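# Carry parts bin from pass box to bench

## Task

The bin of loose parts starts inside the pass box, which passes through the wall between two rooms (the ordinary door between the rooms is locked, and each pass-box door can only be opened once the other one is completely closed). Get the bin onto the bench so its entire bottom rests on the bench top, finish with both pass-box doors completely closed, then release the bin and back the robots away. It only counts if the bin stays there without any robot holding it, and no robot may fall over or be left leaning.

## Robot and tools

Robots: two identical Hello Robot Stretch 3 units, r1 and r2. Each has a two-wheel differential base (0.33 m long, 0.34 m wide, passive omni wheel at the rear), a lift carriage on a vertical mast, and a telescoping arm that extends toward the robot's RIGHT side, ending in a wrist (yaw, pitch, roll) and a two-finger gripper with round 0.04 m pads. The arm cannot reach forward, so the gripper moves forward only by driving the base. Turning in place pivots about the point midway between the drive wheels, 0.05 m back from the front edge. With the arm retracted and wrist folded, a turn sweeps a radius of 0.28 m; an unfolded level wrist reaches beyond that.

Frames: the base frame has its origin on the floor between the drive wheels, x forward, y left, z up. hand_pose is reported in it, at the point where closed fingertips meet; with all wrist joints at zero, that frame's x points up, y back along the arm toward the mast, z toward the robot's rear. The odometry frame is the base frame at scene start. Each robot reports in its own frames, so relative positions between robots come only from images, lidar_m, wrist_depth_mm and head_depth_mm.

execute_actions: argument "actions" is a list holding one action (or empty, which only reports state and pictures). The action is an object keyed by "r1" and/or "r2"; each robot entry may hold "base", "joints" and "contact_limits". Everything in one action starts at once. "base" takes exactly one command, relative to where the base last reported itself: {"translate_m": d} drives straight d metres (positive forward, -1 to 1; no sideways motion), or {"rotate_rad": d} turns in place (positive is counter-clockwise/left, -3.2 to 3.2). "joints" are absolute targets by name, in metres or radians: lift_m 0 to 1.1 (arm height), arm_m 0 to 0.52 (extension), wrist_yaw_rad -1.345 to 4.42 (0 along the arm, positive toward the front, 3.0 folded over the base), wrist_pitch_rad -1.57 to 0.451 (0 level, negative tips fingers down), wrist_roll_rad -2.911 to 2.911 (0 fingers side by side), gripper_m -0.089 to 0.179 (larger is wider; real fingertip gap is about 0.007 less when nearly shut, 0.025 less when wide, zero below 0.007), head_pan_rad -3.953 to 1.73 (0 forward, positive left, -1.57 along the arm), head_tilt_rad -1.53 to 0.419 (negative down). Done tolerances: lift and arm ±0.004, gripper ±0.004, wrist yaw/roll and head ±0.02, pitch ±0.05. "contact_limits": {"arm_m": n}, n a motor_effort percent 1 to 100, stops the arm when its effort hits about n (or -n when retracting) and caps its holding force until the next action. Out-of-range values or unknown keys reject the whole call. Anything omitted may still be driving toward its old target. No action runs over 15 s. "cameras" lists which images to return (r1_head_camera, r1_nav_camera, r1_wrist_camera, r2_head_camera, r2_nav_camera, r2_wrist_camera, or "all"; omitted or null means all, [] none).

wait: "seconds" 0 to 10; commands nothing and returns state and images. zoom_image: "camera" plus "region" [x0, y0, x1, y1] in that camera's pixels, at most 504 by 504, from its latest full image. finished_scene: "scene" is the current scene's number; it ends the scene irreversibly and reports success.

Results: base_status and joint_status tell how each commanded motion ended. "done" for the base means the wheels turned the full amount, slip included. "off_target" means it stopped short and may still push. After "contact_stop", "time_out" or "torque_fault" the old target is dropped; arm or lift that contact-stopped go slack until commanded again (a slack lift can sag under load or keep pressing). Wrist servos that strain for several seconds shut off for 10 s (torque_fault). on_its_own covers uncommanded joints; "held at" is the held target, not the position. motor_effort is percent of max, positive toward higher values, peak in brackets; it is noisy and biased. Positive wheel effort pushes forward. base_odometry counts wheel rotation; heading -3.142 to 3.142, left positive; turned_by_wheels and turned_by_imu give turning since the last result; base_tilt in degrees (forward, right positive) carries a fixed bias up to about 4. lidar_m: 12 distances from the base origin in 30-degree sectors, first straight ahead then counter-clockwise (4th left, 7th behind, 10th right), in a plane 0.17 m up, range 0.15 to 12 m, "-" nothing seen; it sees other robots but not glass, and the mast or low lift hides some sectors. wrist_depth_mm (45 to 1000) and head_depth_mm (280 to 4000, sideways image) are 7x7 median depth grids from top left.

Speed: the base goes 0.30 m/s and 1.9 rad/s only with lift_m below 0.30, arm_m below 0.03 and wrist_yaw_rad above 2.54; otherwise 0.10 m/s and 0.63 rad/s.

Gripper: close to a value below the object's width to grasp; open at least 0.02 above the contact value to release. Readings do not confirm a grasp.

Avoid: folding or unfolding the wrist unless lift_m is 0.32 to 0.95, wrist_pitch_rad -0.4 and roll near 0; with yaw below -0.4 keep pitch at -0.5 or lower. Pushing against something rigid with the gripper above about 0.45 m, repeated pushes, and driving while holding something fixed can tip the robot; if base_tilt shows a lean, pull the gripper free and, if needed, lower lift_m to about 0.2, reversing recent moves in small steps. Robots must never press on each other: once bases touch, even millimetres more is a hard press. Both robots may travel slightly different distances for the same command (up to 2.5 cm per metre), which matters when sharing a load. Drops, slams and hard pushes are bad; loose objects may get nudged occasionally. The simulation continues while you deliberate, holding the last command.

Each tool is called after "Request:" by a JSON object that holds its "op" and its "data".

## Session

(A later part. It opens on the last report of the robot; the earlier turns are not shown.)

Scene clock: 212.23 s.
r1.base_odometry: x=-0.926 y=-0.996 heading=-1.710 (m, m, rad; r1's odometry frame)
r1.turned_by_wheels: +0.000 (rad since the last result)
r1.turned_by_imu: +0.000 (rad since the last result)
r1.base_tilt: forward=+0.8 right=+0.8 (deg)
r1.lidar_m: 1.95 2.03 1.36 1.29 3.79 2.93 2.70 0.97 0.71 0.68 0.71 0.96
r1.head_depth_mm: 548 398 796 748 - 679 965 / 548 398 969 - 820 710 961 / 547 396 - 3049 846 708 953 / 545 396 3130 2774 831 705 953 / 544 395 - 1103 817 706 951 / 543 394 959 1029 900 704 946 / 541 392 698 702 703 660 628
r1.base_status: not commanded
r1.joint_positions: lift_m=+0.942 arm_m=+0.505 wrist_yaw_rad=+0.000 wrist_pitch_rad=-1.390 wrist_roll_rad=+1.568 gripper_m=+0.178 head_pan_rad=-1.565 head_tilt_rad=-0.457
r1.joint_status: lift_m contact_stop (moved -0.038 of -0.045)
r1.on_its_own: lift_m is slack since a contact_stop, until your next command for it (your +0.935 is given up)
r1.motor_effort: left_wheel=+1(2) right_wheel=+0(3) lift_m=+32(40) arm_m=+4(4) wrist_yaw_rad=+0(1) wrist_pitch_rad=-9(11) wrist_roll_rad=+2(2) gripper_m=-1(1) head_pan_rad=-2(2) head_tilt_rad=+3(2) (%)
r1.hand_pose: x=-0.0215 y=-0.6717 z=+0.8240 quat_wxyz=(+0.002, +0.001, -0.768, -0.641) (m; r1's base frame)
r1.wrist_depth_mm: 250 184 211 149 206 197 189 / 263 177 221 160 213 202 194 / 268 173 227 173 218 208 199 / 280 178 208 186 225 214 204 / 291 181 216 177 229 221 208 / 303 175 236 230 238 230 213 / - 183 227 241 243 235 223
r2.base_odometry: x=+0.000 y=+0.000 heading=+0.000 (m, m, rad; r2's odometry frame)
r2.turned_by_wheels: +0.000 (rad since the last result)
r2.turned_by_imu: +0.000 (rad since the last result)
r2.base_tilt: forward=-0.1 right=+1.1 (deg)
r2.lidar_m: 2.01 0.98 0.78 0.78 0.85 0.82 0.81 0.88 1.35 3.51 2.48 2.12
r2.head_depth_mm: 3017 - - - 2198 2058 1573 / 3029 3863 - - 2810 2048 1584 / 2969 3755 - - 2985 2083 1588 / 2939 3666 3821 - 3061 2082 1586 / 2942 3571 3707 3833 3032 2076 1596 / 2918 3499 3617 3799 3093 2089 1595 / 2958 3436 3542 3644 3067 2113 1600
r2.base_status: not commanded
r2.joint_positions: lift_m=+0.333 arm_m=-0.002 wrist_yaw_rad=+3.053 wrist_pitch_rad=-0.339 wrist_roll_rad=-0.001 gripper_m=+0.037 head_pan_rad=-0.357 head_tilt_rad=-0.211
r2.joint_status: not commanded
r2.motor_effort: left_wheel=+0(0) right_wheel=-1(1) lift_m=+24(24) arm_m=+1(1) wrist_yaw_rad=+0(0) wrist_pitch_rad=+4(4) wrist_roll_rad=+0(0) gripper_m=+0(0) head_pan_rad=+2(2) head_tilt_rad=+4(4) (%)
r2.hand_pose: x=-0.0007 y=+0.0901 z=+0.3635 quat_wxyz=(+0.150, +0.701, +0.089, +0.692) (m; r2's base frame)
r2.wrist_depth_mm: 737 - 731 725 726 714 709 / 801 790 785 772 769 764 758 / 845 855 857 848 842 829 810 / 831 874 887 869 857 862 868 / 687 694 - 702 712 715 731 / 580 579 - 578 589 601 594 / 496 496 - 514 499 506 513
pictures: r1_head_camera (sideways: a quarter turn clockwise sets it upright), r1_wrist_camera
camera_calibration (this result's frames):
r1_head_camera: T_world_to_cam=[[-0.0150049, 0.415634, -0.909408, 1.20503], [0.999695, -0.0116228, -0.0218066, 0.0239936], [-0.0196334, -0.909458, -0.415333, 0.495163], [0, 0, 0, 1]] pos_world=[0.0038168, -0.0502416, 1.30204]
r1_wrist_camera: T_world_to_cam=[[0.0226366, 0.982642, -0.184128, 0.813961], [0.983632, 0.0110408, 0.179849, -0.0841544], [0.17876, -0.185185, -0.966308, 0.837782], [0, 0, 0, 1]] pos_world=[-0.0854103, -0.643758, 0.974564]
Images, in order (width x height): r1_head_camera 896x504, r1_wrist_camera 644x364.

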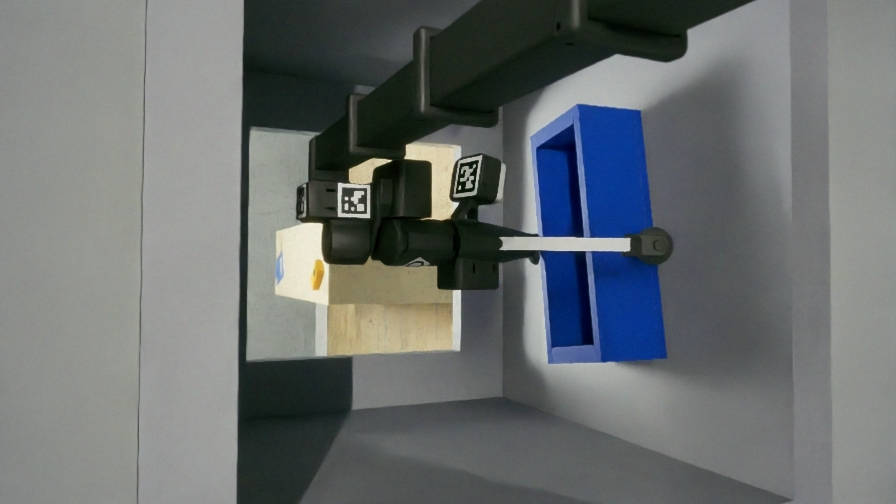

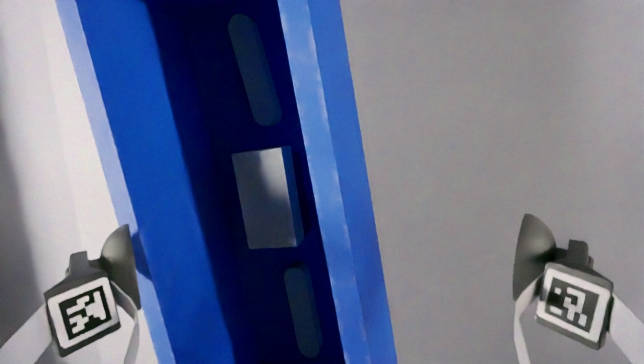

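Request:
{"op": "execute_actions", "data": {"actions": [{"r1":{"joints":{"lift_m":0.98}}}], "cameras": []}}

Request:
{"op": "execute_actions", "data": {"actions": [{"r1":{"joints":{"gripper_m":0.1,"wrist_pitch_rad":-1.42}}}], "cameras": ["r1_wrist_camera"]}}

Request:
{"op": "execute_actions", "data": {"actions": [{"r1":{"joints":{"lift_m":0.925}}}], "cameras": ["r1_head_camera","r1_wrist_camera"]}}

Scene clock: 220.63 s.
r1.base_odometry: x=-0.926 y=-0.996 heading=-1.710 (m, m, rad; r1's odometry frame)
r1.turned_by_wheels: +0.000 (rad since the last result)
r1.turned_by_imu: -0.001 (rad since the last result)
r1.base_tilt: forward=+0.8 right=+0.9 (deg)
r1.lidar_m: 1.96 2.02 1.35 1.28 3.77 2.93 2.70 0.97 0.70 0.68 0.71 0.96
r1.head_depth_mm: 548 397 796 - 840 702 964 / 547 397 953 1057 851 710 958 / 545 395 - 1106 844 709 957 / 543 395 3074 1102 841 709 948 / 543 394 - 1097 822 707 949 / 542 393 960 1027 900 704 630 / 541 392 699 699 704 659 627
r1.base_status: not commanded
r1.joint_positions: lift_m=+0.980 arm_m=+0.505 wrist_yaw_rad=+0.000 wrist_pitch_rad=-1.415 wrist_roll_rad=+1.568 gripper_m=+0.178 head_pan_rad=-1.565 head_tilt_rad=-0.457
r1.joint_status: all done
r1.motor_effort: left_wheel=+1(0) right_wheel=+1(1) lift_m=+45(43) arm_m=+3(3) wrist_yaw_rad=-1(1) wrist_pitch_rad=-2(9) wrist_roll_rad=+1(2) gripper_m=+0(1) head_pan_rad=-2(2) head_tilt_rad=+3(3) (%)
r1.hand_pose: x=-0.0215 y=-0.6655 z=+0.8613 quat_wxyz=(+0.002, +0.001, -0.760, -0.650) (m; r1's base frame)
r1.wrist_depth_mm: 287 202 242 245 242 231 225 / 296 209 255 252 248 238 231 / 303 217 260 254 253 244 236 / 313 299 238 237 263 251 246 / 328 308 254 268 270 260 960 / 338 320 248 275 277 269 1000 / - 335 249 274 284 274 -
r2.base_odometry: x=+0.000 y=+0.000 heading=+0.000 (m, m, rad; r2's odometry frame)
r2.turned_by_wheels: +0.000 (rad since the last result)
r2.turned_by_imu: -0.002 (rad since the last result)
r2.base_tilt: forward=-0.1 right=+1.1 (deg)
r2.lidar_m: 2.01 0.98 0.79 0.78 0.85 0.82 0.81 0.88 1.34 3.52 2.50 2.12
r2.head_depth_mm: 3037 - - - 2206 2074 1581 / 3027 3789 - - 2836 2070 1580 / 2984 3764 - - 3025 2086 1584 / 2964 3622 3799 - 3065 2071 1584 / 2957 3584 3650 3855 3085 2102 1585 / 2947 3494 3672 3787 3101 2106 1598 / 2930 3388 3546 3688 3089 2091 1605
r2.base_status: not commanded
r2.joint_positions: lift_m=+0.333 arm_m=-0.002 wrist_yaw_rad=+3.053 wrist_pitch_rad=-0.339 wrist_roll_rad=-0.001 gripper_m=+0.037 head_pan_rad=-0.357 head_tilt_rad=-0.211
r2.joint_status: not commanded
r2.motor_effort: left_wheel=+0(0) right_wheel=-1(1) lift_m=+24(24) arm_m=+1(1) wrist_yaw_rad=+0(0) wrist_pitch_rad=+4(4) wrist_roll_rad=+0(1) gripper_m=+0(0) head_pan_rad=+2(2) head_tilt_rad=+4(4) (%)
r2.hand_pose: x=-0.0007 y=+0.0901 z=+0.3635 quat_wxyz=(+0.150, +0.701, +0.089, +0.692) (m; r2's base frame)
r2.wrist_depth_mm: 742 - 720 726 719 701 704 / 796 790 773 768 767 759 750 / 859 861 859 840 826 813 818 / 840 866 879 877 870 865 863 / 693 693 - 706 713 719 734 / 577 578 - 586 589 599 595 / 491 490 - 510 500 509 503
pictures: none
No camera images: the call's "cameras" was empty. Leave "cameras" out to get every camera's image.

Scene clock: 221.90 s.
r1.base_odometry: x=-0.926 y=-0.996 heading=-1.710 (m, m, rad; r1's odometry frame)
r1.turned_by_wheels: +0.000 (rad since the last result)
r1.turned_by_imu: +0.000 (rad since the last result)
r1.base_tilt: forward=+0.8 right=+0.9 (deg)
r1.lidar_m: 1.95 2.03 1.35 1.28 3.77 2.93 2.70 0.97 0.71 0.68 0.70 0.97
r1.head_depth_mm: 548 397 793 - 843 702 962 / 547 396 955 1056 850 711 962 / 545 396 - 1105 842 709 954 / 544 395 3111 1102 837 706 949 / 543 394 - 1097 821 706 945 / 542 393 957 1031 899 704 629 / 540 391 697 700 702 659 627
r1.base_status: not commanded
r1.joint_positions: lift_m=+0.980 arm_m=+0.505 wrist_yaw_rad=+0.000 wrist_pitch_rad=-1.415 wrist_roll_rad=+1.568 gripper_m=+0.100 head_pan_rad=-1.565 head_tilt_rad=-0.457
r1.joint_status: all done
r1.motor_effort: left_wheel=+0(0) right_wheel=+1(1) lift_m=+45(45) arm_m=+3(3) wrist_yaw_rad=+1(1) wrist_pitch_rad=-1(1) wrist_roll_rad=+2(2) gripper_m=-1(84) head_pan_rad=-2(2) head_tilt_rad=+2(2) (%)
r1.hand_pose: x=-0.0215 y=-0.6655 z=+0.8613 quat_wxyz=(+0.002, +0.001, -0.760, -0.650) (m; r1's base frame)
r1.wrist_depth_mm: 285 200 243 244 241 232 224 / 293 209 255 252 248 237 231 / 305 215 261 255 254 244 237 / 314 302 238 235 263 251 246 / 328 310 270 270 273 257 951 / 340 327 288 278 280 261 994 / 351 337 258 272 284 277 -
r2.base_odometry: x=+0.000 y=+0.000 heading=+0.000 (m, m, rad; r2's odometry frame)
r2.turned_by_wheels: +0.000 (rad since the last result)
r2.turned_by_imu: +0.000 (rad since the last result)
r2.base_tilt: forward=-0.2 right=+1.2 (deg)
r2.lidar_m: 2.01 0.98 0.78 0.78 0.85 0.82 0.81 0.88 1.34 3.51 2.50 2.12
r2.head_depth_mm: 3029 - - - 2204 2076 1578 / 2968 3863 - - 2831 2072 1588 / 2949 3703 - - 3057 2062 1579 / 3000 3689 3797 - 3030 2074 1590 / 2933 3572 3764 3822 3058 2086 1586 / 2925 3465 3616 3767 3060 2110 1591 / 2916 3402 3510 3669 3123 2118 1596
r2.base_status: not commanded
r2.joint_positions: lift_m=+0.333 arm_m=-0.002 wrist_yaw_rad=+3.053 wrist_pitch_rad=-0.339 wrist_roll_rad=-0.001 gripper_m=+0.037 head_pan_rad=-0.357 head_tilt_rad=-0.211
r2.joint_status: not commanded
r2.motor_effort: left_wheel=-1(0) right_wheel=-1(1) lift_m=+24(24) arm_m=+1(1) wrist_yaw_rad=+0(0) wrist_pitch_rad=+5(4) wrist_roll_rad=+1(1) gripper_m=+0(0) head_pan_rad=+2(2) head_tilt_rad=+5(4) (%)
r2.hand_pose: x=-0.0007 y=+0.0901 z=+0.3635 quat_wxyz=(+0.150, +0.701, +0.089, +0.692) (m; r2's base frame)
r2.wrist_depth_mm: 750 - 722 720 708 704 705 / 792 792 784 771 777 766 749 / 837 867 841 844 832 822 826 / 827 891 883 864 863 853 857 / 691 691 - 706 722 716 712 / 577 578 - 588 590 588 596 / 494 496 - 515 502 504 506
pictures: r1_wrist_camera
camera_calibration (this result's frames):
r1_wrist_camera: T_world_to_cam=[[0.0226545, 0.986867, -0.159938, 0.79665], [0.983634, 0.0066006, 0.180055, -0.0940691], [0.178746, -0.1614, -0.970567, 0.894528], [0, 0, 0, 1]] pos_world=[-0.0854113, -0.64119, 1.01255]
Images, in order (width x height): r1_wrist_camera 644x364.

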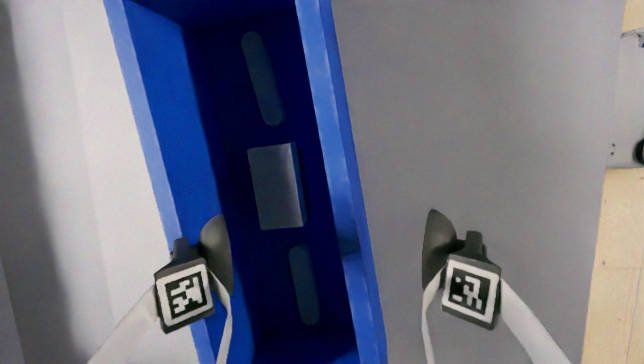

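Scene clock: 223.23 s.
r1.base_odometry: x=-0.926 y=-0.996 heading=-1.710 (m, m, rad; r1's odometry frame)
r1.turned_by_wheels: +0.000 (rad since the last result)
r1.turned_by_imu: +0.000 (rad since the last result)
r1.base_tilt: forward=+0.8 right=+0.9 (deg)
r1.lidar_m: 1.95 2.02 1.35 1.28 3.80 2.93 2.71 0.97 0.71 0.68 0.71 0.97
r1.head_depth_mm: 548 397 795 746 - 668 962 / 547 396 974 - 817 712 960 / 545 395 - 1097 841 710 955 / 544 394 3088 - 833 706 954 / 543 393 - 1103 821 705 946 / 542 393 957 1026 900 703 629 / 541 392 698 700 703 659 626
r1.base_status: not commanded
r1.joint_positions: lift_m=+0.925 arm_m=+0.505 wrist_yaw_rad=+0.000 wrist_pitch_rad=-1.415 wrist_roll_rad=+1.568 gripper_m=+0.100 head_pan_rad=-1.565 head_tilt_rad=-0.457
r1.joint_status: all done
r1.motor_effort: left_wheel=+0(0) right_wheel=+2(2) lift_m=+20(38) arm_m=+3(3) wrist_yaw_rad=+0(0) wrist_pitch_rad=-2(2) wrist_roll_rad=+2(2) gripper_m=+0(0) head_pan_rad=-1(2) head_tilt_rad=+3(3) (%)
r1.hand_pose: x=-0.0215 y=-0.6654 z=+0.8073 quat_wxyz=(+0.002, +0.001, -0.760, -0.650) (m; r1's base frame)
r1.wrist_depth_mm: 145 189 196 164 191 184 177 / 140 183 200 172 197 189 181 / 140 176 210 158 201 194 186 / 247 170 182 175 207 200 191 / 258 164 187 186 216 205 196 / 269 152 228 213 222 207 202 / 278 170 233 218 225 220 208
r2.base_odometry: x=+0.000 y=+0.000 heading=+0.000 (m, m, rad; r2's odometry frame)
r2.turned_by_wheels: +0.000 (rad since the last result)
r2.turned_by_imu: +0.000 (rad since the last result)
r2.base_tilt: forward=-0.1 right=+1.1 (deg)
r2.lidar_m: 2.01 0.98 0.79 0.78 0.85 0.82 0.81 0.88 1.35 3.51 2.49 2.11
r2.head_depth_mm: 2998 - - - 2220 2060 1589 / 2983 3810 - - 2821 2061 1570 / 2984 3772 - - 3052 2065 1586 / 2948 3632 3817 - 3025 2082 1580 / 2912 3611 3715 3875 3061 2099 1590 / 2954 3486 3593 3819 3043 2110 1596 / 2905 3408 3526 3728 3097 2102 1605
r2.base_status: not commanded
r2.joint_positions: lift_m=+0.333 arm_m=-0.002 wrist_yaw_rad=+3.053 wrist_pitch_rad=-0.339 wrist_roll_rad=-0.001 gripper_m=+0.037 head_pan_rad=-0.357 head_tilt_rad=-0.211
r2.joint_status: not commanded
r2.motor_effort: left_wheel=+0(0) right_wheel=+0(1) lift_m=+24(24) arm_m=+1(1) wrist_yaw_rad=+0(0) wrist_pitch_rad=+5(4) wrist_roll_rad=+0(0) gripper_m=+0(1) head_pan_rad=+2(2) head_tilt_rad=+5(4) (%)
r2.hand_pose: x=-0.0007 y=+0.0901 z=+0.3635 quat_wxyz=(+0.150, +0.701, +0.089, +0.692) (m; r2's base frame)
r2.wrist_depth_mm: 728 - 719 714 702 709 697 / 798 792 768 775 763 774 770 / 857 864 844 844 830 830 826 / 839 877 866 866 861 863 864 / 686 698 - 707 708 717 711 / 577 576 - 585 597 593 600 / 493 490 - 510 503 501 502
pictures: r1_head_camera (sideways: a quarter turn clockwise sets it upright), r1_wrist_camera
camera_calibration (this result's frames):
r1_head_camera: T_world_to_cam=[[-0.0150048, 0.415625, -0.909413, 1.20503], [0.999695, -0.0116231, -0.0218065, 0.0239934], [-0.0196335, -0.909462, -0.415323, 0.495151], [0, 0, 0, 1]] pos_world=[0.00381679, -0.0502416, 1.30204]
r1_wrist_camera: T_world_to_cam=[[0.0226541, 0.986878, -0.159868, 0.787944], [0.983634, 0.0065881, 0.180055, -0.0843518], [0.178746, -0.161331, -0.970578, 0.842159], [0, 0, 0, 1]] pos_world=[-0.0854113, -0.641183, 0.958537]
Images, in order (width x height): r1_head_camera 896x504, r1_wrist_camera 644x364.

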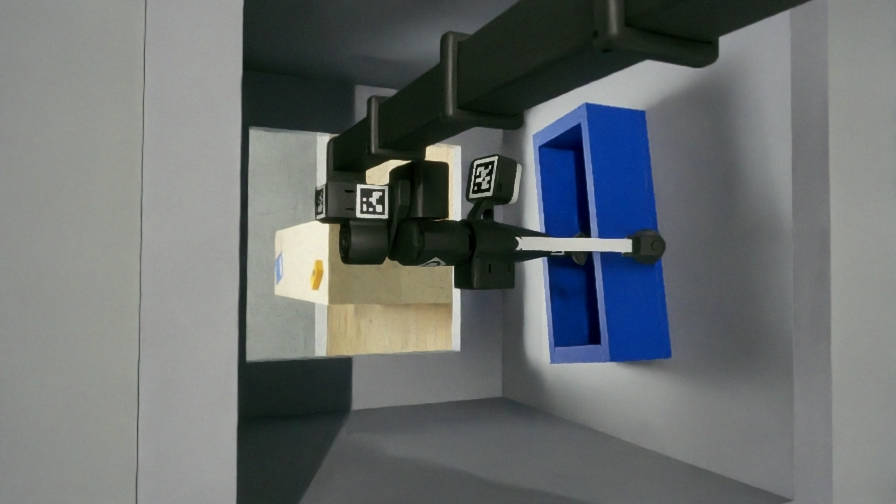

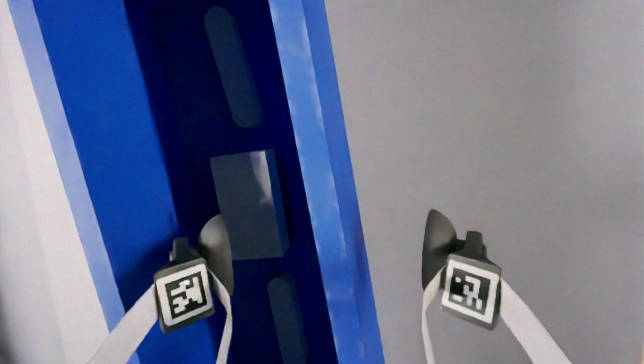

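Inside now. Close and lift.

Request:
{"op": "execute_actions", "data": {"actions": [{"r1":{"joints":{"gripper_m":-0.04,"lift_m":0.915}}}], "cameras": []}}

Request:
{"op": "execute_actions", "data": {"actions": [{"r1":{"joints":{"lift_m":0.955}}}], "cameras": ["r1_head_camera","r1_wrist_camera"]}}

Scene clock: 228.53 s.
r1.base_odometry: x=-0.926 y=-0.996 heading=-1.710 (m, m, rad; r1's odometry frame)
r1.turned_by_wheels: +0.000 (rad since the last result)
r1.turned_by_imu: -0.002 (rad since the last result)
r1.base_tilt: forward=+0.8 right=+0.9 (deg)
r1.lidar_m: 1.95 2.02 1.35 1.29 3.79 2.93 2.72 0.97 0.71 0.68 0.70 0.96
r1.head_depth_mm: 550 399 791 743 - 667 965 / 548 398 968 - 819 711 961 / 547 397 - 1098 846 710 957 / 546 396 3133 - 835 709 951 / 545 395 - 1098 823 705 947 / 543 394 958 1028 904 704 944 / 543 393 702 705 706 659 629
r1.base_status: not commanded
r1.joint_positions: lift_m=+0.923 arm_m=+0.505 wrist_yaw_rad=+0.005 wrist_pitch_rad=-1.389 wrist_roll_rad=+1.561 gripper_m=-0.039 head_pan_rad=-1.565 head_tilt_rad=-0.457
r1.joint_status: lift_m contact_stop (moved -0.002 of -0.010); the others done
r1.on_its_own: lift_m is slack since a contact_stop, until your next command for it (your +0.915 is given up)
r1.motor_effort: left_wheel=+0(2) right_wheel=+2(5) lift_m=+30(32) arm_m=+3(3) wrist_yaw_rad=-4(5) wrist_pitch_rad=-9(13) wrist_roll_rad=+6(6) gripper_m=-32(99) head_pan_rad=-2(2) head_tilt_rad=+3(3) (%)
r1.hand_pose: x=-0.0214 y=-0.6719 z=+0.8053 quat_wxyz=(+0.006, +0.005, -0.768, -0.640) (m; r1's base frame)
r1.wrist_depth_mm: 141 179 196 131 190 182 173 / 140 175 204 148 195 186 178 / 143 171 210 138 202 191 183 / 258 166 183 151 206 198 187 / 267 163 214 135 212 203 193 / 279 167 209 129 - 209 198 / 291 165 234 216 226 214 203
r2.base_odometry: x=+0.000 y=+0.000 heading=+0.000 (m, m, rad; r2's odometry frame)
r2.turned_by_wheels: +0.000 (rad since the last result)
r2.turned_by_imu: -0.001 (rad since the last result)
r2.base_tilt: forward=-0.3 right=+1.0 (deg)
r2.lidar_m: 2.01 0.98 0.79 0.78 0.85 0.82 0.81 0.88 1.35 3.50 2.49 2.12
r2.head_depth_mm: 3002 - - - 2222 2055 1568 / 2999 3760 - - 2820 2077 1581 / 2983 3750 - - 3023 2076 1578 / 2968 3596 3807 - 3024 2089 1590 / 2935 3510 3682 3817 3053 2108 1593 / 2943 3438 3647 3841 3056 2091 1593 / 2956 3373 3555 3716 3099 2095 1587
r2.base_status: not commanded
r2.joint_positions: lift_m=+0.333 arm_m=-0.002 wrist_yaw_rad=+3.053 wrist_pitch_rad=-0.339 wrist_roll_rad=-0.001 gripper_m=+0.037 head_pan_rad=-0.357 head_tilt_rad=-0.211
r2.joint_status: not commanded
r2.motor_effort: left_wheel=+0(0) right_wheel=-2(1) lift_m=+24(24) arm_m=+1(2) wrist_yaw_rad=+0(0) wrist_pitch_rad=+4(4) wrist_roll_rad=+0(0) gripper_m=+0(0) head_pan_rad=+2(2) head_tilt_rad=+4(4) (%)
r2.hand_pose: x=-0.0007 y=+0.0901 z=+0.3635 quat_wxyz=(+0.150, +0.701, +0.089, +0.692) (m; r2's base frame)
r2.wrist_depth_mm: 735 - 735 720 720 716 710 / 785 804 785 773 776 774 759 / 856 861 856 851 841 834 816 / 824 868 889 866 854 863 856 / 689 695 - 702 718 714 709 / 576 580 - 583 590 587 591 / 490 496 - 514 499 503 505
pictures: none
No camera images: the call's "cameras" was empty. Leave "cameras" out to get every camera's image.

not run: a stop came earlier in this reply.

Request:
{"op": "execute_actions", "data": {"actions": [{"r1":{"joints":{"lift_m":0.955}}}], "cameras": ["r1_head_camera","r1_wrist_camera"]}}

Scene clock: 232.03 s.
r1.base_odometry: x=-0.926 y=-0.996 heading=-1.710 (m, m, rad; r1's odometry frame)
r1.turned_by_wheels: +0.000 (rad since the last result)
r1.turned_by_imu: +0.000 (rad since the last result)
r1.base_tilt: forward=+0.8 right=+0.9 (deg)
r1.lidar_m: 1.96 2.03 1.35 1.29 3.79 2.92 2.71 0.97 0.70 0.68 0.71 0.96
r1.head_depth_mm: 548 398 791 - - 688 960 / 547 396 968 1093 836 710 961 / 546 395 - 2079 751 709 956 / 544 395 3083 - 746 708 952 / 543 393 - 1099 741 706 948 / 541 392 954 1027 907 704 629 / 540 391 702 704 706 658 626
r1.base_status: not commanded
r1.joint_positions: lift_m=+0.954 arm_m=+0.505 wrist_yaw_rad=+0.001 wrist_pitch_rad=-1.425 wrist_roll_rad=+1.567 gripper_m=-0.029 head_pan_rad=-1.565 head_tilt_rad=-0.457
r1.joint_status: all done
r1.on_its_own: gripper_m is held at -0.030, not at your -0.040, by its stall guard, which is not easing now
r1.motor_effort: left_wheel=+0(1) right_wheel=+1(3) lift_m=+51(52) arm_m=+3(3) wrist_yaw_rad=-1(6) wrist_pitch_rad=+2(7) wrist_roll_rad=+2(6) gripper_m=-19(21) head_pan_rad=-2(2) head_tilt_rad=+2(3) (%)
r1.hand_pose: x=-0.0215 y=-0.6628 z=+0.8360 quat_wxyz=(+0.002, +0.002, -0.756, -0.654) (m; r1's base frame)
r1.wrist_depth_mm: 143 173 210 147 218 209 203 / 260 172 214 144 222 216 208 / 271 171 217 179 230 222 215 / 280 171 222 174 236 227 221 / 290 169 227 132 243 235 228 / 299 168 226 133 248 241 238 / 313 176 236 212 260 250 243
r2.base_odometry: x=+0.000 y=+0.000 heading=+0.000 (m, m, rad; r2's odometry frame)
r2.turned_by_wheels: +0.000 (rad since the last result)
r2.turned_by_imu: -0.001 (rad since the last result)
r2.base_tilt: forward=-0.2 right=+1.0 (deg)
r2.lidar_m: 2.01 0.98 0.79 0.78 0.85 0.82 0.81 0.88 1.34 3.50 2.49 2.12
r2.head_depth_mm: 2975 - - - 2209 2070 1577 / 3028 3842 - - 2819 2068 1590 / 3010 3767 - - 3051 2090 1586 / 2952 3652 3831 - 3059 2105 1585 / 2962 3528 3694 3844 3075 2078 1588 / 2908 3525 3560 3823 3045 2108 1593 / 2927 3440 3574 3740 3053 2101 1590
r2.base_status: not commanded
r2.joint_positions: lift_m=+0.333 arm_m=-0.002 wrist_yaw_rad=+3.053 wrist_pitch_rad=-0.339 wrist_roll_rad=-0.001 gripper_m=+0.037 head_pan_rad=-0.357 head_tilt_rad=-0.211
r2.joint_status: not commanded
r2.motor_effort: left_wheel=+0(0) right_wheel=-1(1) lift_m=+24(24) arm_m=+2(1) wrist_yaw_rad=+0(0) wrist_pitch_rad=+4(4) wrist_roll_rad=+0(0) gripper_m=+0(0) head_pan_rad=+2(2) head_tilt_rad=+5(4) (%)
r2.hand_pose: x=-0.0007 y=+0.0901 z=+0.3635 quat_wxyz=(+0.150, +0.701, +0.089, +0.692) (m; r2's base frame)
r2.wrist_depth_mm: 736 - 725 720 715 715 702 / 792 795 775 768 769 758 752 / 854 870 851 843 843 822 810 / 837 859 880 883 871 863 882 / 692 698 - 712 709 713 727 / 574 577 - 582 588 588 594 / 491 494 - 514 503 503 509
pictures: r1_head_camera (sideways: a quarter turn clockwise sets it upright), r1_wrist_camera
camera_calibration (this result's frames):
r1_head_camera: T_world_to_cam=[[-0.015004, 0.415507, -0.909466, 1.2051], [0.999695, -0.011626, -0.0218042, 0.0239904], [-0.0196333, -0.909515, -0.415206, 0.494999], [0, 0, 0, 1]] pos_world=[0.00381678, -0.0502416, 1.30205]
r1_wrist_camera: T_world_to_cam=[[0.0208492, 0.98853, -0.149575, 0.782359], [0.983655, 0.00648178, 0.179948, -0.0895195], [0.178854, -0.150882, -0.972238, 0.878728], [0, 0, 0, 1]] pos_world=[-0.0854191, -0.640221, 0.987463]
Images, in order (width x height): r1_head_camera 896x504, r1_wrist_camera 644x364.

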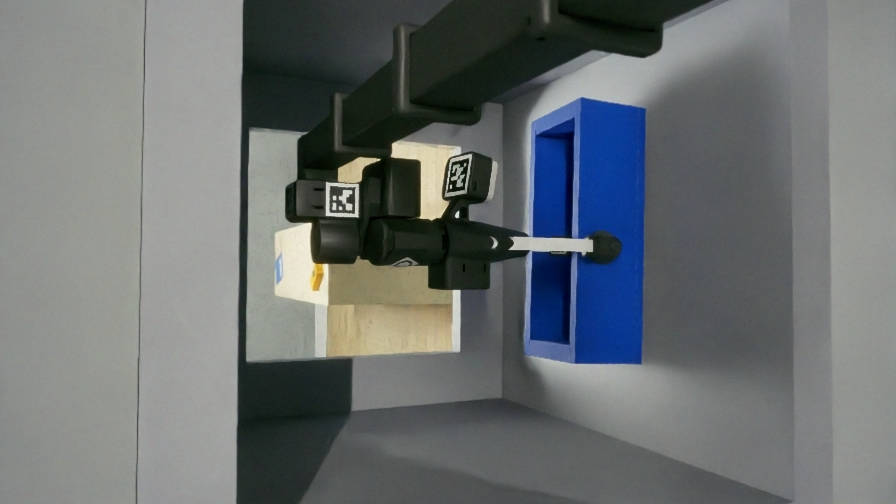

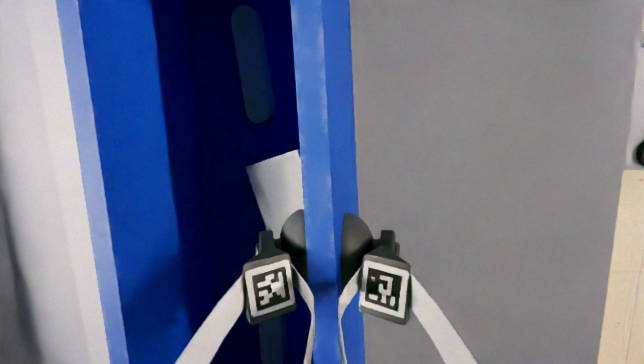

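Request:
{"op": "execute_actions", "data": {"actions": [{"r1":{"joints":{"arm_m":0.01},"contact_limits":{"arm_m":30}}}], "cameras": ["r1_head_camera","r1_nav_camera"]}}

Scene clock: 239.40 s.
r1.base_odometry: x=-0.926 y=-0.996 heading=-1.710 (m, m, rad; r1's odometry frame)
r1.turned_by_wheels: +0.000 (rad since the last result)
r1.turned_by_imu: +0.000 (rad since the last result)
r1.base_tilt: forward=+0.9 right=+0.9 (deg)
r1.lidar_m: 1.95 2.03 1.35 1.28 3.78 2.93 2.72 0.97 0.71 0.68 0.71 0.96
r1.head_depth_mm: 549 398 792 790 788 - - / 547 397 977 1043 923 735 - / 547 396 - 3007 919 733 - / 545 395 2806 2793 915 707 948 / 543 394 - 1101 914 705 948 / 543 393 958 1026 902 707 629 / 541 392 703 705 706 659 627
r1.base_status: not commanded
r1.joint_positions: lift_m=+0.954 arm_m=+0.010 wrist_yaw_rad=+0.001 wrist_pitch_rad=-1.427 wrist_roll_rad=+1.567 gripper_m=-0.029 head_pan_rad=-1.565 head_tilt_rad=-0.457
r1.joint_status: all done
r1.on_its_own: gripper_m is held at -0.030, not at your -0.040, by its stall guard, which is not easing now
r1.motor_effort: left_wheel=+0(0) right_wheel=+2(1) lift_m=+51(50) arm_m=-4(3) wrist_yaw_rad=-1(1) wrist_pitch_rad=+2(2) wrist_roll_rad=+2(2) gripper_m=-19(19) head_pan_rad=-1(2) head_tilt_rad=+3(3) (%)
r1.contact_limits: arm_m 30 (drawing in: default 25, maximum 41; extending or still: default 33, maximum 55)
r1.hand_pose: x=-0.0215 y=-0.1680 z=+0.8359 quat_wxyz=(+0.002, +0.002, -0.756, -0.655) (m; r1's base frame)
r1.wrist_depth_mm: 539 173 210 147 920 875 865 / 326 172 214 144 - 916 911 / 340 171 217 160 - 925 911 / 339 170 223 174 - 968 944 / 354 168 226 132 - - 947 / 352 169 226 133 - - 965 / 350 175 237 210 - - -
r2.base_odometry: x=+0.000 y=+0.000 heading=+0.000 (m, m, rad; r2's odometry frame)
r2.turned_by_wheels: +0.000 (rad since the last result)
r2.turned_by_imu: -0.002 (rad since the last result)
r2.base_tilt: forward=+0.0 right=+1.2 (deg)
r2.lidar_m: 2.01 0.98 0.78 0.78 0.85 0.82 0.81 0.88 1.35 3.51 2.49 2.12
r2.head_depth_mm: 3006 - - - 2220 2064 1577 / 2979 3801 - - 2805 2082 1575 / 2995 3726 - - 2999 2074 1586 / 2969 3658 3882 - 3060 2076 1588 / 2947 3504 3682 3857 3075 2103 1592 / 2915 3502 3632 3753 3062 2106 1598 / 2928 3376 3576 3705 3083 2120 1608
r2.base_status: not commanded
r2.joint_positions: lift_m=+0.333 arm_m=-0.002 wrist_yaw_rad=+3.053 wrist_pitch_rad=-0.339 wrist_roll_rad=-0.001 gripper_m=+0.037 head_pan_rad=-0.357 head_tilt_rad=-0.211
r2.joint_status: not commanded
r2.motor_effort: left_wheel=+0(0) right_wheel=-2(1) lift_m=+24(24) arm_m=+1(0) wrist_yaw_rad=+0(0) wrist_pitch_rad=+4(4) wrist_roll_rad=+1(0) gripper_m=+0(0) head_pan_rad=+2(2) head_tilt_rad=+5(4) (%)
r2.hand_pose: x=-0.0007 y=+0.0901 z=+0.3635 quat_wxyz=(+0.150, +0.701, +0.089, +0.692) (m; r2's base frame)
r2.wrist_depth_mm: 749 - 724 714 726 713 697 / 792 798 787 774 768 768 757 / 846 865 850 856 831 816 820 / 830 880 899 871 874 869 869 / 689 697 - 711 712 714 726 / 574 582 - 584 595 590 593 / 492 491 - 512 503 502 509
pictures: r1_head_camera (sideways: a quarter turn clockwise sets it upright), r1_nav_camera (sideways: a quarter turn counterclockwise sets it upright)
camera_calibration (this result's frames):
r1_head_camera: T_world_to_cam=[[-0.015004, 0.415506, -0.909467, 1.2051], [0.999695, -0.0116261, -0.0218042, 0.0239904], [-0.0196333, -0.909516, -0.415205, 0.494997], [0, 0, 0, 1]] pos_world=[0.00381678, -0.0502416, 1.30205]
r1_nav_camera: T_world_to_cam=[[0.0275117, -0.474932, 0.879593, -1.11239], [-0.998641, -0.0520283, 0.00314285, 0.0493132], [0.0442711, -0.878483, -0.475717, 0.573084], [0, 0, 0, 1]] pos_world=[0.054479, -0.0222996, 1.25092]
Images, in order (width x height): r1_head_camera 896x504, r1_nav_camera 672x504.

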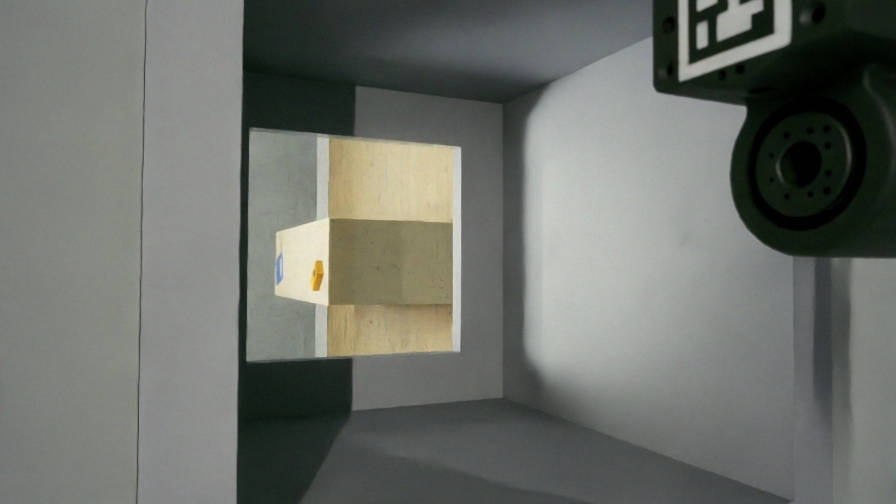

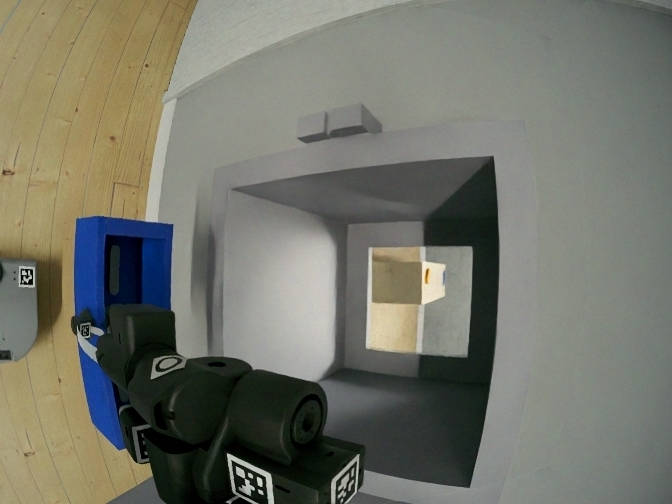

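Request:
{"op": "execute_actions", "data": {"actions": [{"r1":{"base":{"translate_m":0.45}}}], "cameras": []}}

Request:
{"op": "execute_actions", "data": {"actions": [{"r1":{"base":{"rotate_rad":3.14},"joints":{"lift_m":1.06,"head_tilt_rad":-0.5}}}], "cameras": ["r1_head_camera","r1_nav_camera"]}}

Scene clock: 254.73 s.
r1.base_odometry: x=-0.988 y=-1.441 heading=-1.710 (m, m, rad; r1's odometry frame)
r1.turned_by_wheels: +0.000 (rad since the last result)
r1.turned_by_imu: -0.001 (rad since the last result)
r1.base_tilt: forward=+0.8 right=+0.9 (deg)
r1.lidar_m: 1.50 1.56 2.13 1.28 3.78 3.40 2.71 0.97 0.71 0.68 0.70 0.93
r1.head_depth_mm: 548 501 501 499 493 - - / 546 587 629 670 543 784 - / 544 586 635 694 763 832 - / 543 585 634 691 759 841 947 / 542 584 632 689 756 840 945 / 540 582 631 686 754 839 942 / 540 582 628 685 754 836 924
r1.base_status: done
r1.joint_positions: lift_m=+0.954 arm_m=+0.010 wrist_yaw_rad=+0.001 wrist_pitch_rad=-1.427 wrist_roll_rad=+1.567 gripper_m=-0.029 head_pan_rad=-1.565 head_tilt_rad=-0.457
r1.joint_status: not commanded
r1.on_its_own: gripper_m is held at -0.030, not at your -0.040, by its stall guard, which is not easing now
r1.motor_effort: left_wheel=+0(6) right_wheel=+1(5) lift_m=+51(50) arm_m=-4(4) wrist_yaw_rad=-1(2) wrist_pitch_rad=+2(2) wrist_roll_rad=+2(2) gripper_m=-20(19) head_pan_rad=-2(2) head_tilt_rad=+3(3) (%)
r1.hand_pose: x=-0.0215 y=-0.1680 z=+0.8359 quat_wxyz=(+0.002, +0.002, -0.756, -0.655) (m; r1's base frame)
r1.wrist_depth_mm: 526 173 209 147 909 882 887 / 529 172 215 144 - 901 889 / 540 171 217 159 - 944 902 / 559 170 222 172 - 962 956 / 570 169 228 132 - 984 956 / 569 169 227 133 - - 998 / 557 175 238 212 - - -
r2.base_odometry: x=+0.000 y=+0.000 heading=+0.000 (m, m, rad; r2's odometry frame)
r2.turned_by_wheels: +0.000 (rad since the last result)
r2.turned_by_imu: -0.004 (rad since the last result)
r2.base_tilt: forward=-0.2 right=+1.0 (deg)
r2.lidar_m: 2.00 0.98 0.79 0.78 0.85 0.82 0.81 0.88 1.35 3.50 2.49 2.12
r2.head_depth_mm: 3018 - - - 2212 2076 1576 / 3000 3871 - - 2821 2072 1578 / 3001 3769 - - 3037 2074 1577 / 2957 3620 3779 - 3058 2087 1586 / 2951 3587 3671 3838 3054 2089 1593 / 2922 3478 3655 3769 3058 2105 1592 / 2897 3461 3535 3728 3120 2107 1598
r2.base_status: not commanded
r2.joint_positions: lift_m=+0.333 arm_m=-0.002 wrist_yaw_rad=+3.053 wrist_pitch_rad=-0.339 wrist_roll_rad=-0.001 gripper_m=+0.037 head_pan_rad=-0.357 head_tilt_rad=-0.211
r2.joint_status: not commanded
r2.motor_effort: left_wheel=+0(0) right_wheel=-1(1) lift_m=+24(24) arm_m=+0(0) wrist_yaw_rad=+0(0) wrist_pitch_rad=+4(4) wrist_roll_rad=+1(0) gripper_m=+0(0) head_pan_rad=+2(2) head_tilt_rad=+4(4) (%)
r2.hand_pose: x=-0.0007 y=+0.0901 z=+0.3635 quat_wxyz=(+0.150, +0.701, +0.089, +0.692) (m; r2's base frame)
r2.wrist_depth_mm: 745 - 716 713 708 709 699 / 799 811 801 772 766 768 764 / 847 858 855 831 850 823 821 / 833 868 878 878 866 867 859 / 692 694 - 710 708 705 713 / 574 583 - 582 586 588 592 / 491 495 - 516 502 503 502
pictures: none
No camera images: the call's "cameras" was empty. Leave "cameras" out to get every camera's image.

Scene clock: 260.63 s.
r1.base_odometry: x=-0.988 y=-1.441 heading=+1.430 (m, m, rad; r1's odometry frame)
r1.turned_by_wheels: +3.140 (rad since the last result)
r1.turned_by_imu: +3.177 (rad since the last result)
r1.base_tilt: forward=+0.9 right=+0.9 (deg)
r1.lidar_m: 2.74 0.98 0.71 0.68 0.70 0.92 1.50 1.56 2.11 1.28 1.41 3.41
r1.head_depth_mm: 3036 3271 - - - - - / 3043 3297 3504 - - - - / 3055 3260 3468 - - - - / 3029 3244 2095 1404 1820 1595 - / 3017 3254 1898 2415 2025 1592 - / 2979 3239 1878 2396 2030 1587 345 / 2997 3242 1872 2383 2021 1589 1242
r1.base_status: done
r1.joint_positions: lift_m=+1.059 arm_m=+0.010 wrist_yaw_rad=+0.001 wrist_pitch_rad=-1.427 wrist_roll_rad=+1.567 gripper_m=-0.029 head_pan_rad=-1.565 head_tilt_rad=-0.494
r1.joint_status: all done
r1.on_its_own: gripper_m is held at -0.030, not at your -0.040, by its stall guard, which is not easing now
r1.motor_effort: left_wheel=-2(5) right_wheel=+3(8) lift_m=+50(52) arm_m=-4(4) wrist_yaw_rad=-1(1) wrist_pitch_rad=+2(2) wrist_roll_rad=+2(2) gripper_m=-20(19) head_pan_rad=-2(2) head_tilt_rad=-1(4) (%)
r1.hand_pose: x=-0.0215 y=-0.1680 z=+0.9409 quat_wxyz=(+0.002, +0.002, -0.756, -0.655) (m; r1's base frame)
r1.wrist_depth_mm: - 173 210 147 - - 947 / - 172 215 144 - - 970 / - 171 218 159 - - - / - 170 225 173 - - - / - 169 228 132 - - - / - 168 226 133 - - - / - 177 238 211 - - -
r2.base_odometry: x=+0.000 y=+0.000 heading=+0.000 (m, m, rad; r2's odometry frame)
r2.turned_by_wheels: +0.000 (rad since the last result)
r2.turned_by_imu: -0.002 (rad since the last result)
r2.base_tilt: forward=-0.1 right=+1.0 (deg)
r2.lidar_m: 2.01 0.98 0.79 0.78 0.85 0.82 0.81 0.88 1.35 3.51 2.49 2.12
r2.head_depth_mm: 2980 - - - 2207 2050 1575 / 2999 3853 - - 2823 2078 1586 / 3020 3681 - - 3045 2096 1581 / 2992 3638 3831 - 3043 2095 1582 / 2947 3524 3755 3818 3056 2101 1588 / 2943 3480 3632 3798 3054 2096 1599 / 2910 3419 3529 3703 3099 2117 1604
r2.base_status: not commanded
r2.joint_positions: lift_m=+0.333 arm_m=-0.002 wrist_yaw_rad=+3.053 wrist_pitch_rad=-0.339 wrist_roll_rad=-0.001 gripper_m=+0.037 head_pan_rad=-0.357 head_tilt_rad=-0.211
r2.joint_status: not commanded
r2.motor_effort: left_wheel=+0(0) right_wheel=-2(1) lift_m=+24(24) arm_m=+1(1) wrist_yaw_rad=+0(0) wrist_pitch_rad=+4(4) wrist_roll_rad=+0(1) gripper_m=+0(0) head_pan_rad=+2(2) head_tilt_rad=+4(4) (%)
r2.hand_pose: x=-0.0007 y=+0.0901 z=+0.3635 quat_wxyz=(+0.150, +0.701, +0.089, +0.692) (m; r2's base frame)
r2.wrist_depth_mm: 739 - 722 722 713 713 707 / 793 800 778 777 777 771 755 / 846 848 841 839 854 829 816 / 828 887 883 877 869 858 855 / 691 688 - 709 717 720 712 / 576 576 - 586 589 592 587 / 489 491 - 516 499 507 502
pictures: r1_head_camera (sideways: a quarter turn clockwise sets it upright), r1_nav_camera (sideways: a quarter turn counterclockwise sets it upright)
camera_calibration (this result's frames):
r1_head_camera: T_world_to_cam=[[-0.0152005, 0.448452, -0.893678, 1.18451], [0.99969, -0.0108178, -0.0224321, 0.0248069], [-0.0197274, -0.893742, -0.448148, 0.537865], [0, 0, 0, 1]] pos_world=[0.00381661, -0.0502131, 1.30017]
r1_nav_camera: T_world_to_cam=[[0.0277015, -0.506746, 0.86165, -1.08899], [-0.99864, -0.0521124, 0.00145773, 0.0515072], [0.044164, -0.860519, -0.507501, 0.61444], [0, 0, 0, 1]] pos_world=[0.0544678, -0.0204219, 1.25008]
Images, in order (width x height): r1_head_camera 896x504, r1_nav_camera 672x504.

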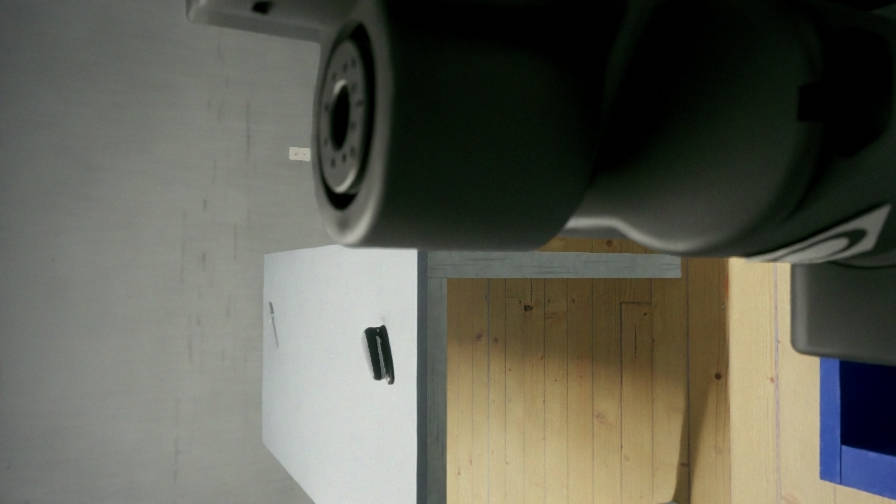

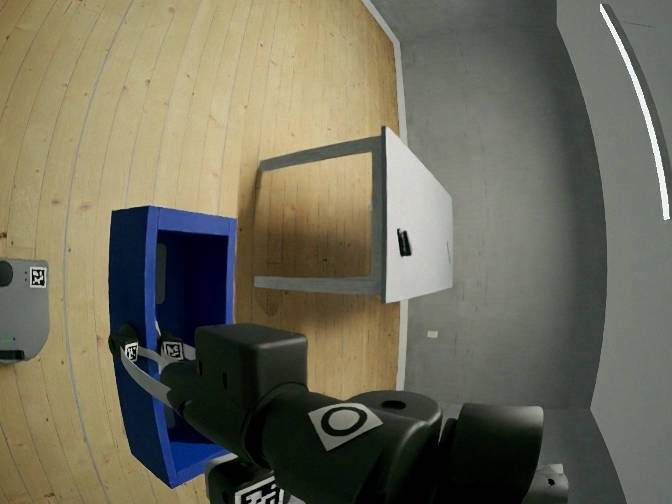

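Request:
{"op": "execute_actions", "data": {"actions": [{"r1":{"base":{"rotate_rad":-1.02}}}], "cameras": []}}

Request:
{"op": "execute_actions", "data": {"actions": [{"r1":{"base":{"translate_m":0.88}}}], "cameras": []}}

Request:
{"op": "execute_actions", "data": {"actions": [{"r1":{"base":{"rotate_rad":0.98},"joints":{"head_tilt_rad":-0.75}}}], "cameras": ["r1_head_camera","r1_nav_camera"]}}

Scene clock: 274.70 s.
r1.base_odometry: x=-0.988 y=-1.441 heading=+0.410 (m, m, rad; r1's odometry frame)
r1.turned_by_wheels: -1.020 (rad since the last result)
r1.turned_by_imu: -1.032 (rad since the last result)
r1.base_tilt: forward=+0.8 right=+0.9 (deg)
r1.lidar_m: 1.41 3.38 2.48 0.95 0.70 0.68 0.71 0.95 1.51 1.57 2.18 1.28
r1.head_depth_mm: 1239 1321 - - - - - / 1301 1398 1468 - - - - / 1366 1474 1550 - - - - / 1439 1556 1688 1875 2001 1595 - / 1518 1651 1809 1998 2028 1589 - / 1621 1766 1935 2151 2023 1590 345 / 1720 1891 2096 2349 2022 1587 1237
r1.base_status: done
r1.joint_positions: lift_m=+1.059 arm_m=+0.010 wrist_yaw_rad=+0.001 wrist_pitch_rad=-1.427 wrist_roll_rad=+1.567 gripper_m=-0.029 head_pan_rad=-1.565 head_tilt_rad=-0.494
r1.joint_status: not commanded
r1.on_its_own: gripper_m is held at -0.030, not at your -0.040, by its stall guard, which is not easing now
r1.motor_effort: left_wheel=+4(8) right_wheel=-2(4) lift_m=+50(50) arm_m=-4(4) wrist_yaw_rad=+0(0) wrist_pitch_rad=+2(2) wrist_roll_rad=+3(2) gripper_m=-19(19) head_pan_rad=-3(2) head_tilt_rad=-3(2) (%)
r1.hand_pose: x=-0.0215 y=-0.1680 z=+0.9409 quat_wxyz=(+0.002, +0.002, -0.756, -0.655) (m; r1's base frame)
r1.wrist_depth_mm: - 173 210 147 999 998 978 / - 172 214 143 - - 972 / - 172 217 159 - - - / - 171 223 173 - - - / - 168 228 132 - - - / - 169 226 134 - - - / - 176 236 212 - - -
r2.base_odometry: x=+0.000 y=+0.000 heading=+0.000 (m, m, rad; r2's odometry frame)
r2.turned_by_wheels: +0.000 (rad since the last result)
r2.turned_by_imu: -0.004 (rad since the last result)
r2.base_tilt: forward=-0.2 right=+1.1 (deg)
r2.lidar_m: 2.01 0.98 0.79 0.78 0.85 0.82 0.81 0.88 1.35 3.50 2.49 2.12
r2.head_depth_mm: 3023 - - - 2212 2056 1567 / 2987 3775 - - 2828 2068 1579 / 2981 3759 - - 3047 2073 1587 / 2966 3641 3754 - 3074 2079 1584 / 2929 3593 3715 3904 3058 2109 1590 / 2893 3489 3619 3755 3073 2106 1596 / 2937 3392 3533 3662 3073 2097 1603
r2.base_status: not commanded
r2.joint_positions: lift_m=+0.333 arm_m=-0.002 wrist_yaw_rad=+3.053 wrist_pitch_rad=-0.339 wrist_roll_rad=-0.001 gripper_m=+0.037 head_pan_rad=-0.357 head_tilt_rad=-0.211
r2.joint_status: not commanded
r2.motor_effort: left_wheel=+0(0) right_wheel=-1(2) lift_m=+24(24) arm_m=+0(1) wrist_yaw_rad=+1(0) wrist_pitch_rad=+5(4) wrist_roll_rad=+1(1) gripper_m=+0(0) head_pan_rad=+2(2) head_tilt_rad=+4(4) (%)
r2.hand_pose: x=-0.0007 y=+0.0901 z=+0.3635 quat_wxyz=(+0.150, +0.701, +0.089, +0.692) (m; r2's base frame)
r2.wrist_depth_mm: 754 - 733 715 709 702 700 / 797 800 784 776 760 765 756 / 844 861 855 837 842 820 829 / 831 871 893 880 861 846 855 / 697 697 - 711 714 721 721 / 567 576 - 587 591 592 592 / 494 497 - 514 501 502 502
pictures: none
No camera images: the call's "cameras" was empty. Leave "cameras" out to get every camera's image.

Scene clock: 284.57 s.
r1.base_odometry: x=-0.181 y=-1.090 heading=+0.410 (m, m, rad; r1's odometry frame)
r1.turned_by_wheels: +0.000 (rad since the last result)
r1.turned_by_imu: +0.000 (rad since the last result)
r1.base_tilt: forward=+0.8 right=+0.9 (deg)
r1.lidar_m: 0.55 2.90 2.81 2.00 1.48 1.43 1.50 2.02 1.96 2.04 0.69 0.54
r1.head_depth_mm: 1617 1733 - - - - - / 1700 1821 1918 - - - - / 1791 1918 2026 - - - - / 1879 2032 2212 2428 2039 1595 - / 1993 2163 2360 2538 2031 1598 - / 2100 2294 2548 2626 2012 1496 345 / 2230 2484 2717 2762 845 838 917
r1.base_status: done
r1.joint_positions: lift_m=+1.059 arm_m=+0.010 wrist_yaw_rad=+0.001 wrist_pitch_rad=-1.427 wrist_roll_rad=+1.567 gripper_m=-0.029 head_pan_rad=-1.565 head_tilt_rad=-0.494
r1.joint_status: not commanded
r1.on_its_own: gripper_m is held at -0.030, not at your -0.040, by its stall guard, which is not easing now
r1.motor_effort: left_wheel=+3(8) right_wheel=-1(4) lift_m=+50(50) arm_m=-4(4) wrist_yaw_rad=-1(0) wrist_pitch_rad=+2(2) wrist_roll_rad=+2(2) gripper_m=-19(19) head_pan_rad=-2(2) head_tilt_rad=-2(2) (%)
r1.hand_pose: x=-0.0215 y=-0.1680 z=+0.9409 quat_wxyz=(+0.002, +0.002, -0.756, -0.655) (m; r1's base frame)
r1.wrist_depth_mm: - 173 210 147 - 987 970 / - 172 214 144 - - 980 / - 171 218 159 - - 999 / - 170 223 175 - - - / - 170 227 132 - - - / - 168 228 133 - - - / 512 175 238 211 - - -
r2.base_odometry: x=+0.000 y=+0.000 heading=+0.000 (m, m, rad; r2's odometry frame)
r2.turned_by_wheels: +0.000 (rad since the last result)
r2.turned_by_imu: -0.003 (rad since the last result)
r2.base_tilt: forward=-0.2 right=+1.1 (deg)
r2.lidar_m: 2.01 0.98 0.78 0.78 0.85 0.82 0.81 0.88 1.35 3.50 2.50 2.13
r2.head_depth_mm: 3037 - - - 2216 2062 1576 / 3002 3820 - - 2824 2070 1579 / 3007 3777 - - 3005 2072 1576 / 2970 3622 3786 - 3034 2076 1586 / 2961 3558 3709 3827 3044 2079 1588 / 2941 3461 3661 3801 3065 2104 1596 / 2906 3409 3568 3657 3088 2122 1607
r2.base_status: not commanded
r2.joint_positions: lift_m=+0.333 arm_m=-0.002 wrist_yaw_rad=+3.053 wrist_pitch_rad=-0.339 wrist_roll_rad=-0.001 gripper_m=+0.037 head_pan_rad=-0.357 head_tilt_rad=-0.211
r2.joint_status: not commanded
r2.motor_effort: left_wheel=+0(0) right_wheel=-2(1) lift_m=+24(24) arm_m=+1(1) wrist_yaw_rad=+1(0) wrist_pitch_rad=+5(4) wrist_roll_rad=+0(1) gripper_m=+0(0) head_pan_rad=+2(2) head_tilt_rad=+5(4) (%)
r2.hand_pose: x=-0.0007 y=+0.0901 z=+0.3635 quat_wxyz=(+0.150, +0.701, +0.089, +0.692) (m; r2's base frame)
r2.wrist_depth_mm: 725 - 722 724 718 706 702 / 791 795 776 785 762 758 751 / 860 866 849 851 834 827 822 / 845 877 885 864 859 858 853 / 687 703 - 705 709 719 718 / 571 575 - 585 592 594 593 / 490 492 - 517 495 503 507
pictures: none
No camera images: the call's "cameras" was empty. Leave "cameras" out to get every camera's image.

Scene clock: 287.07 s.
r1.base_odometry: x=-0.181 y=-1.090 heading=+1.390 (m, m, rad; r1's odometry frame)
r1.turned_by_wheels: +0.980 (rad since the last result)
r1.turned_by_imu: +0.991 (rad since the last result)
r1.base_tilt: forward=+0.8 right=+0.9 (deg)
r1.lidar_m: 2.81 2.14 1.51 1.43 1.47 1.91 1.96 2.01 0.69 1.50 0.54 2.97
r1.head_depth_mm: 2419 - - - - - 326 / 2387 - - - - - 320 / 2372 - - - - - - / 2436 1435 1003 820 - - 297 / 2432 1431 1021 793 688 - 306 / 2419 1606 1014 791 701 388 303 / 2399 2691 2445 814 737 341 296
r1.base_status: done
r1.joint_positions: lift_m=+1.059 arm_m=+0.010 wrist_yaw_rad=+0.001 wrist_pitch_rad=-1.427 wrist_roll_rad=+1.567 gripper_m=-0.029 head_pan_rad=-1.565 head_tilt_rad=-0.741
r1.joint_status: all done
r1.on_its_own: gripper_m is held at -0.030, not at your -0.040, by its stall guard, which is not easing now
r1.motor_effort: left_wheel=-2(6) right_wheel=+3(5) lift_m=+50(50) arm_m=-4(4) wrist_yaw_rad=+0(1) wrist_pitch_rad=+2(2) wrist_roll_rad=+2(2) gripper_m=-19(19) head_pan_rad=-2(1) head_tilt_rad=-4(17) (%)
r1.hand_pose: x=-0.0215 y=-0.1680 z=+0.9409 quat_wxyz=(+0.002, +0.002, -0.756, -0.655) (m; r1's base frame)
r1.wrist_depth_mm: 362 173 209 147 - 979 970 / 377 173 214 144 - - 959 / 384 170 217 159 - - - / 399 169 223 174 - - - / 410 169 227 132 - - - / 426 169 224 133 - - - / 440 176 235 211 - - -
r2.base_odometry: x=+0.000 y=+0.000 heading=+0.000 (m, m, rad; r2's odometry frame)
r2.turned_by_wheels: +0.000 (rad since the last result)
r2.turned_by_imu: -0.001 (rad since the last result)
r2.base_tilt: forward=-0.1 right=+1.1 (deg)
r2.lidar_m: 2.01 0.98 0.79 0.78 0.85 0.82 0.81 0.88 1.35 3.50 2.50 2.12
r2.head_depth_mm: 3000 - - - 2225 2066 1583 / 3036 3816 - - 2829 2081 1580 / 2995 3688 - - 3032 2084 1576 / 2983 3596 3815 - 3052 2088 1593 / 2941 3542 3694 3872 3063 2078 1587 / 2951 3460 3619 3772 3094 2099 1589 / 2951 3421 3548 3714 3081 2109 1604
r2.base_status: not commanded
r2.joint_positions: lift_m=+0.333 arm_m=-0.002 wrist_yaw_rad=+3.053 wrist_pitch_rad=-0.339 wrist_roll_rad=-0.001 gripper_m=+0.037 head_pan_rad=-0.357 head_tilt_rad=-0.211
r2.joint_status: not commanded
r2.motor_effort: left_wheel=+0(0) right_wheel=-2(0) lift_m=+24(24) arm_m=+1(1) wrist_yaw_rad=+0(0) wrist_pitch_rad=+4(4) wrist_roll_rad=+1(1) gripper_m=+0(0) head_pan_rad=+2(2) head_tilt_rad=+4(5) (%)
r2.hand_pose: x=-0.0007 y=+0.0901 z=+0.3635 quat_wxyz=(+0.150, +0.701, +0.089, +0.692) (m; r2's base frame)
r2.wrist_depth_mm: 738 - 720 719 707 712 700 / 795 795 779 778 760 766 756 / 851 867 842 853 830 829 822 / 833 880 884 870 873 877 860 / 701 704 - 705 711 713 713 / 572 579 - 586 585 596 590 / 489 497 - 513 504 507 501
pictures: r1_head_camera (sideways: a quarter turn clockwise sets it upright), r1_nav_camera (sideways: a quarter turn counterclockwise sets it upright)
camera_calibration (this result's frames):
r1_head_camera: T_world_to_cam=[[-0.0164218, 0.653191, -0.757015, 1.00633], [0.999654, -0.00482879, -0.0258518, 0.0292514], [-0.0205417, -0.757177, -0.652886, 0.804239], [0, 0, 0, 1]] pos_world=[0.00380481, -0.0482319, 1.28764]
r1_nav_camera: T_world_to_cam=[[0.0288655, -0.701893, 0.711698, -0.893525], [-0.998646, -0.0510701, -0.00986278, 0.0662439], [0.0432691, -0.71045, -0.702417, 0.868009], [0, 0, 0, 1]] pos_world=[0.0543883, -0.00709863, 1.24628]
Images, in order (width x height): r1_head_camera 896x504, r1_nav_camera 672x504.

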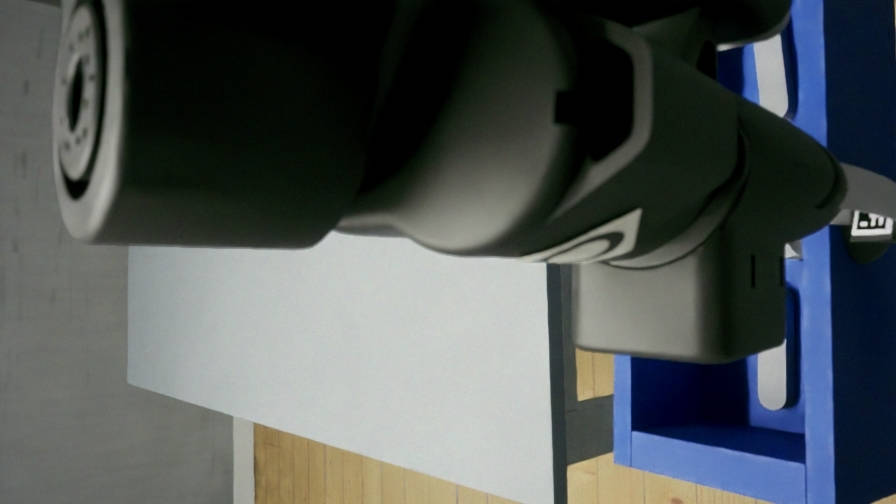

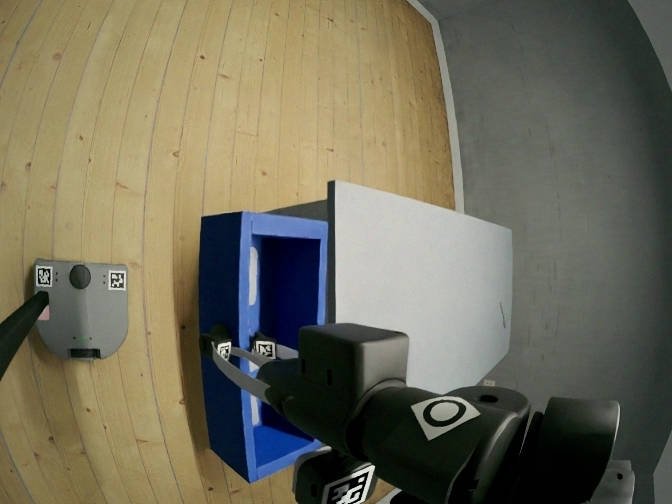

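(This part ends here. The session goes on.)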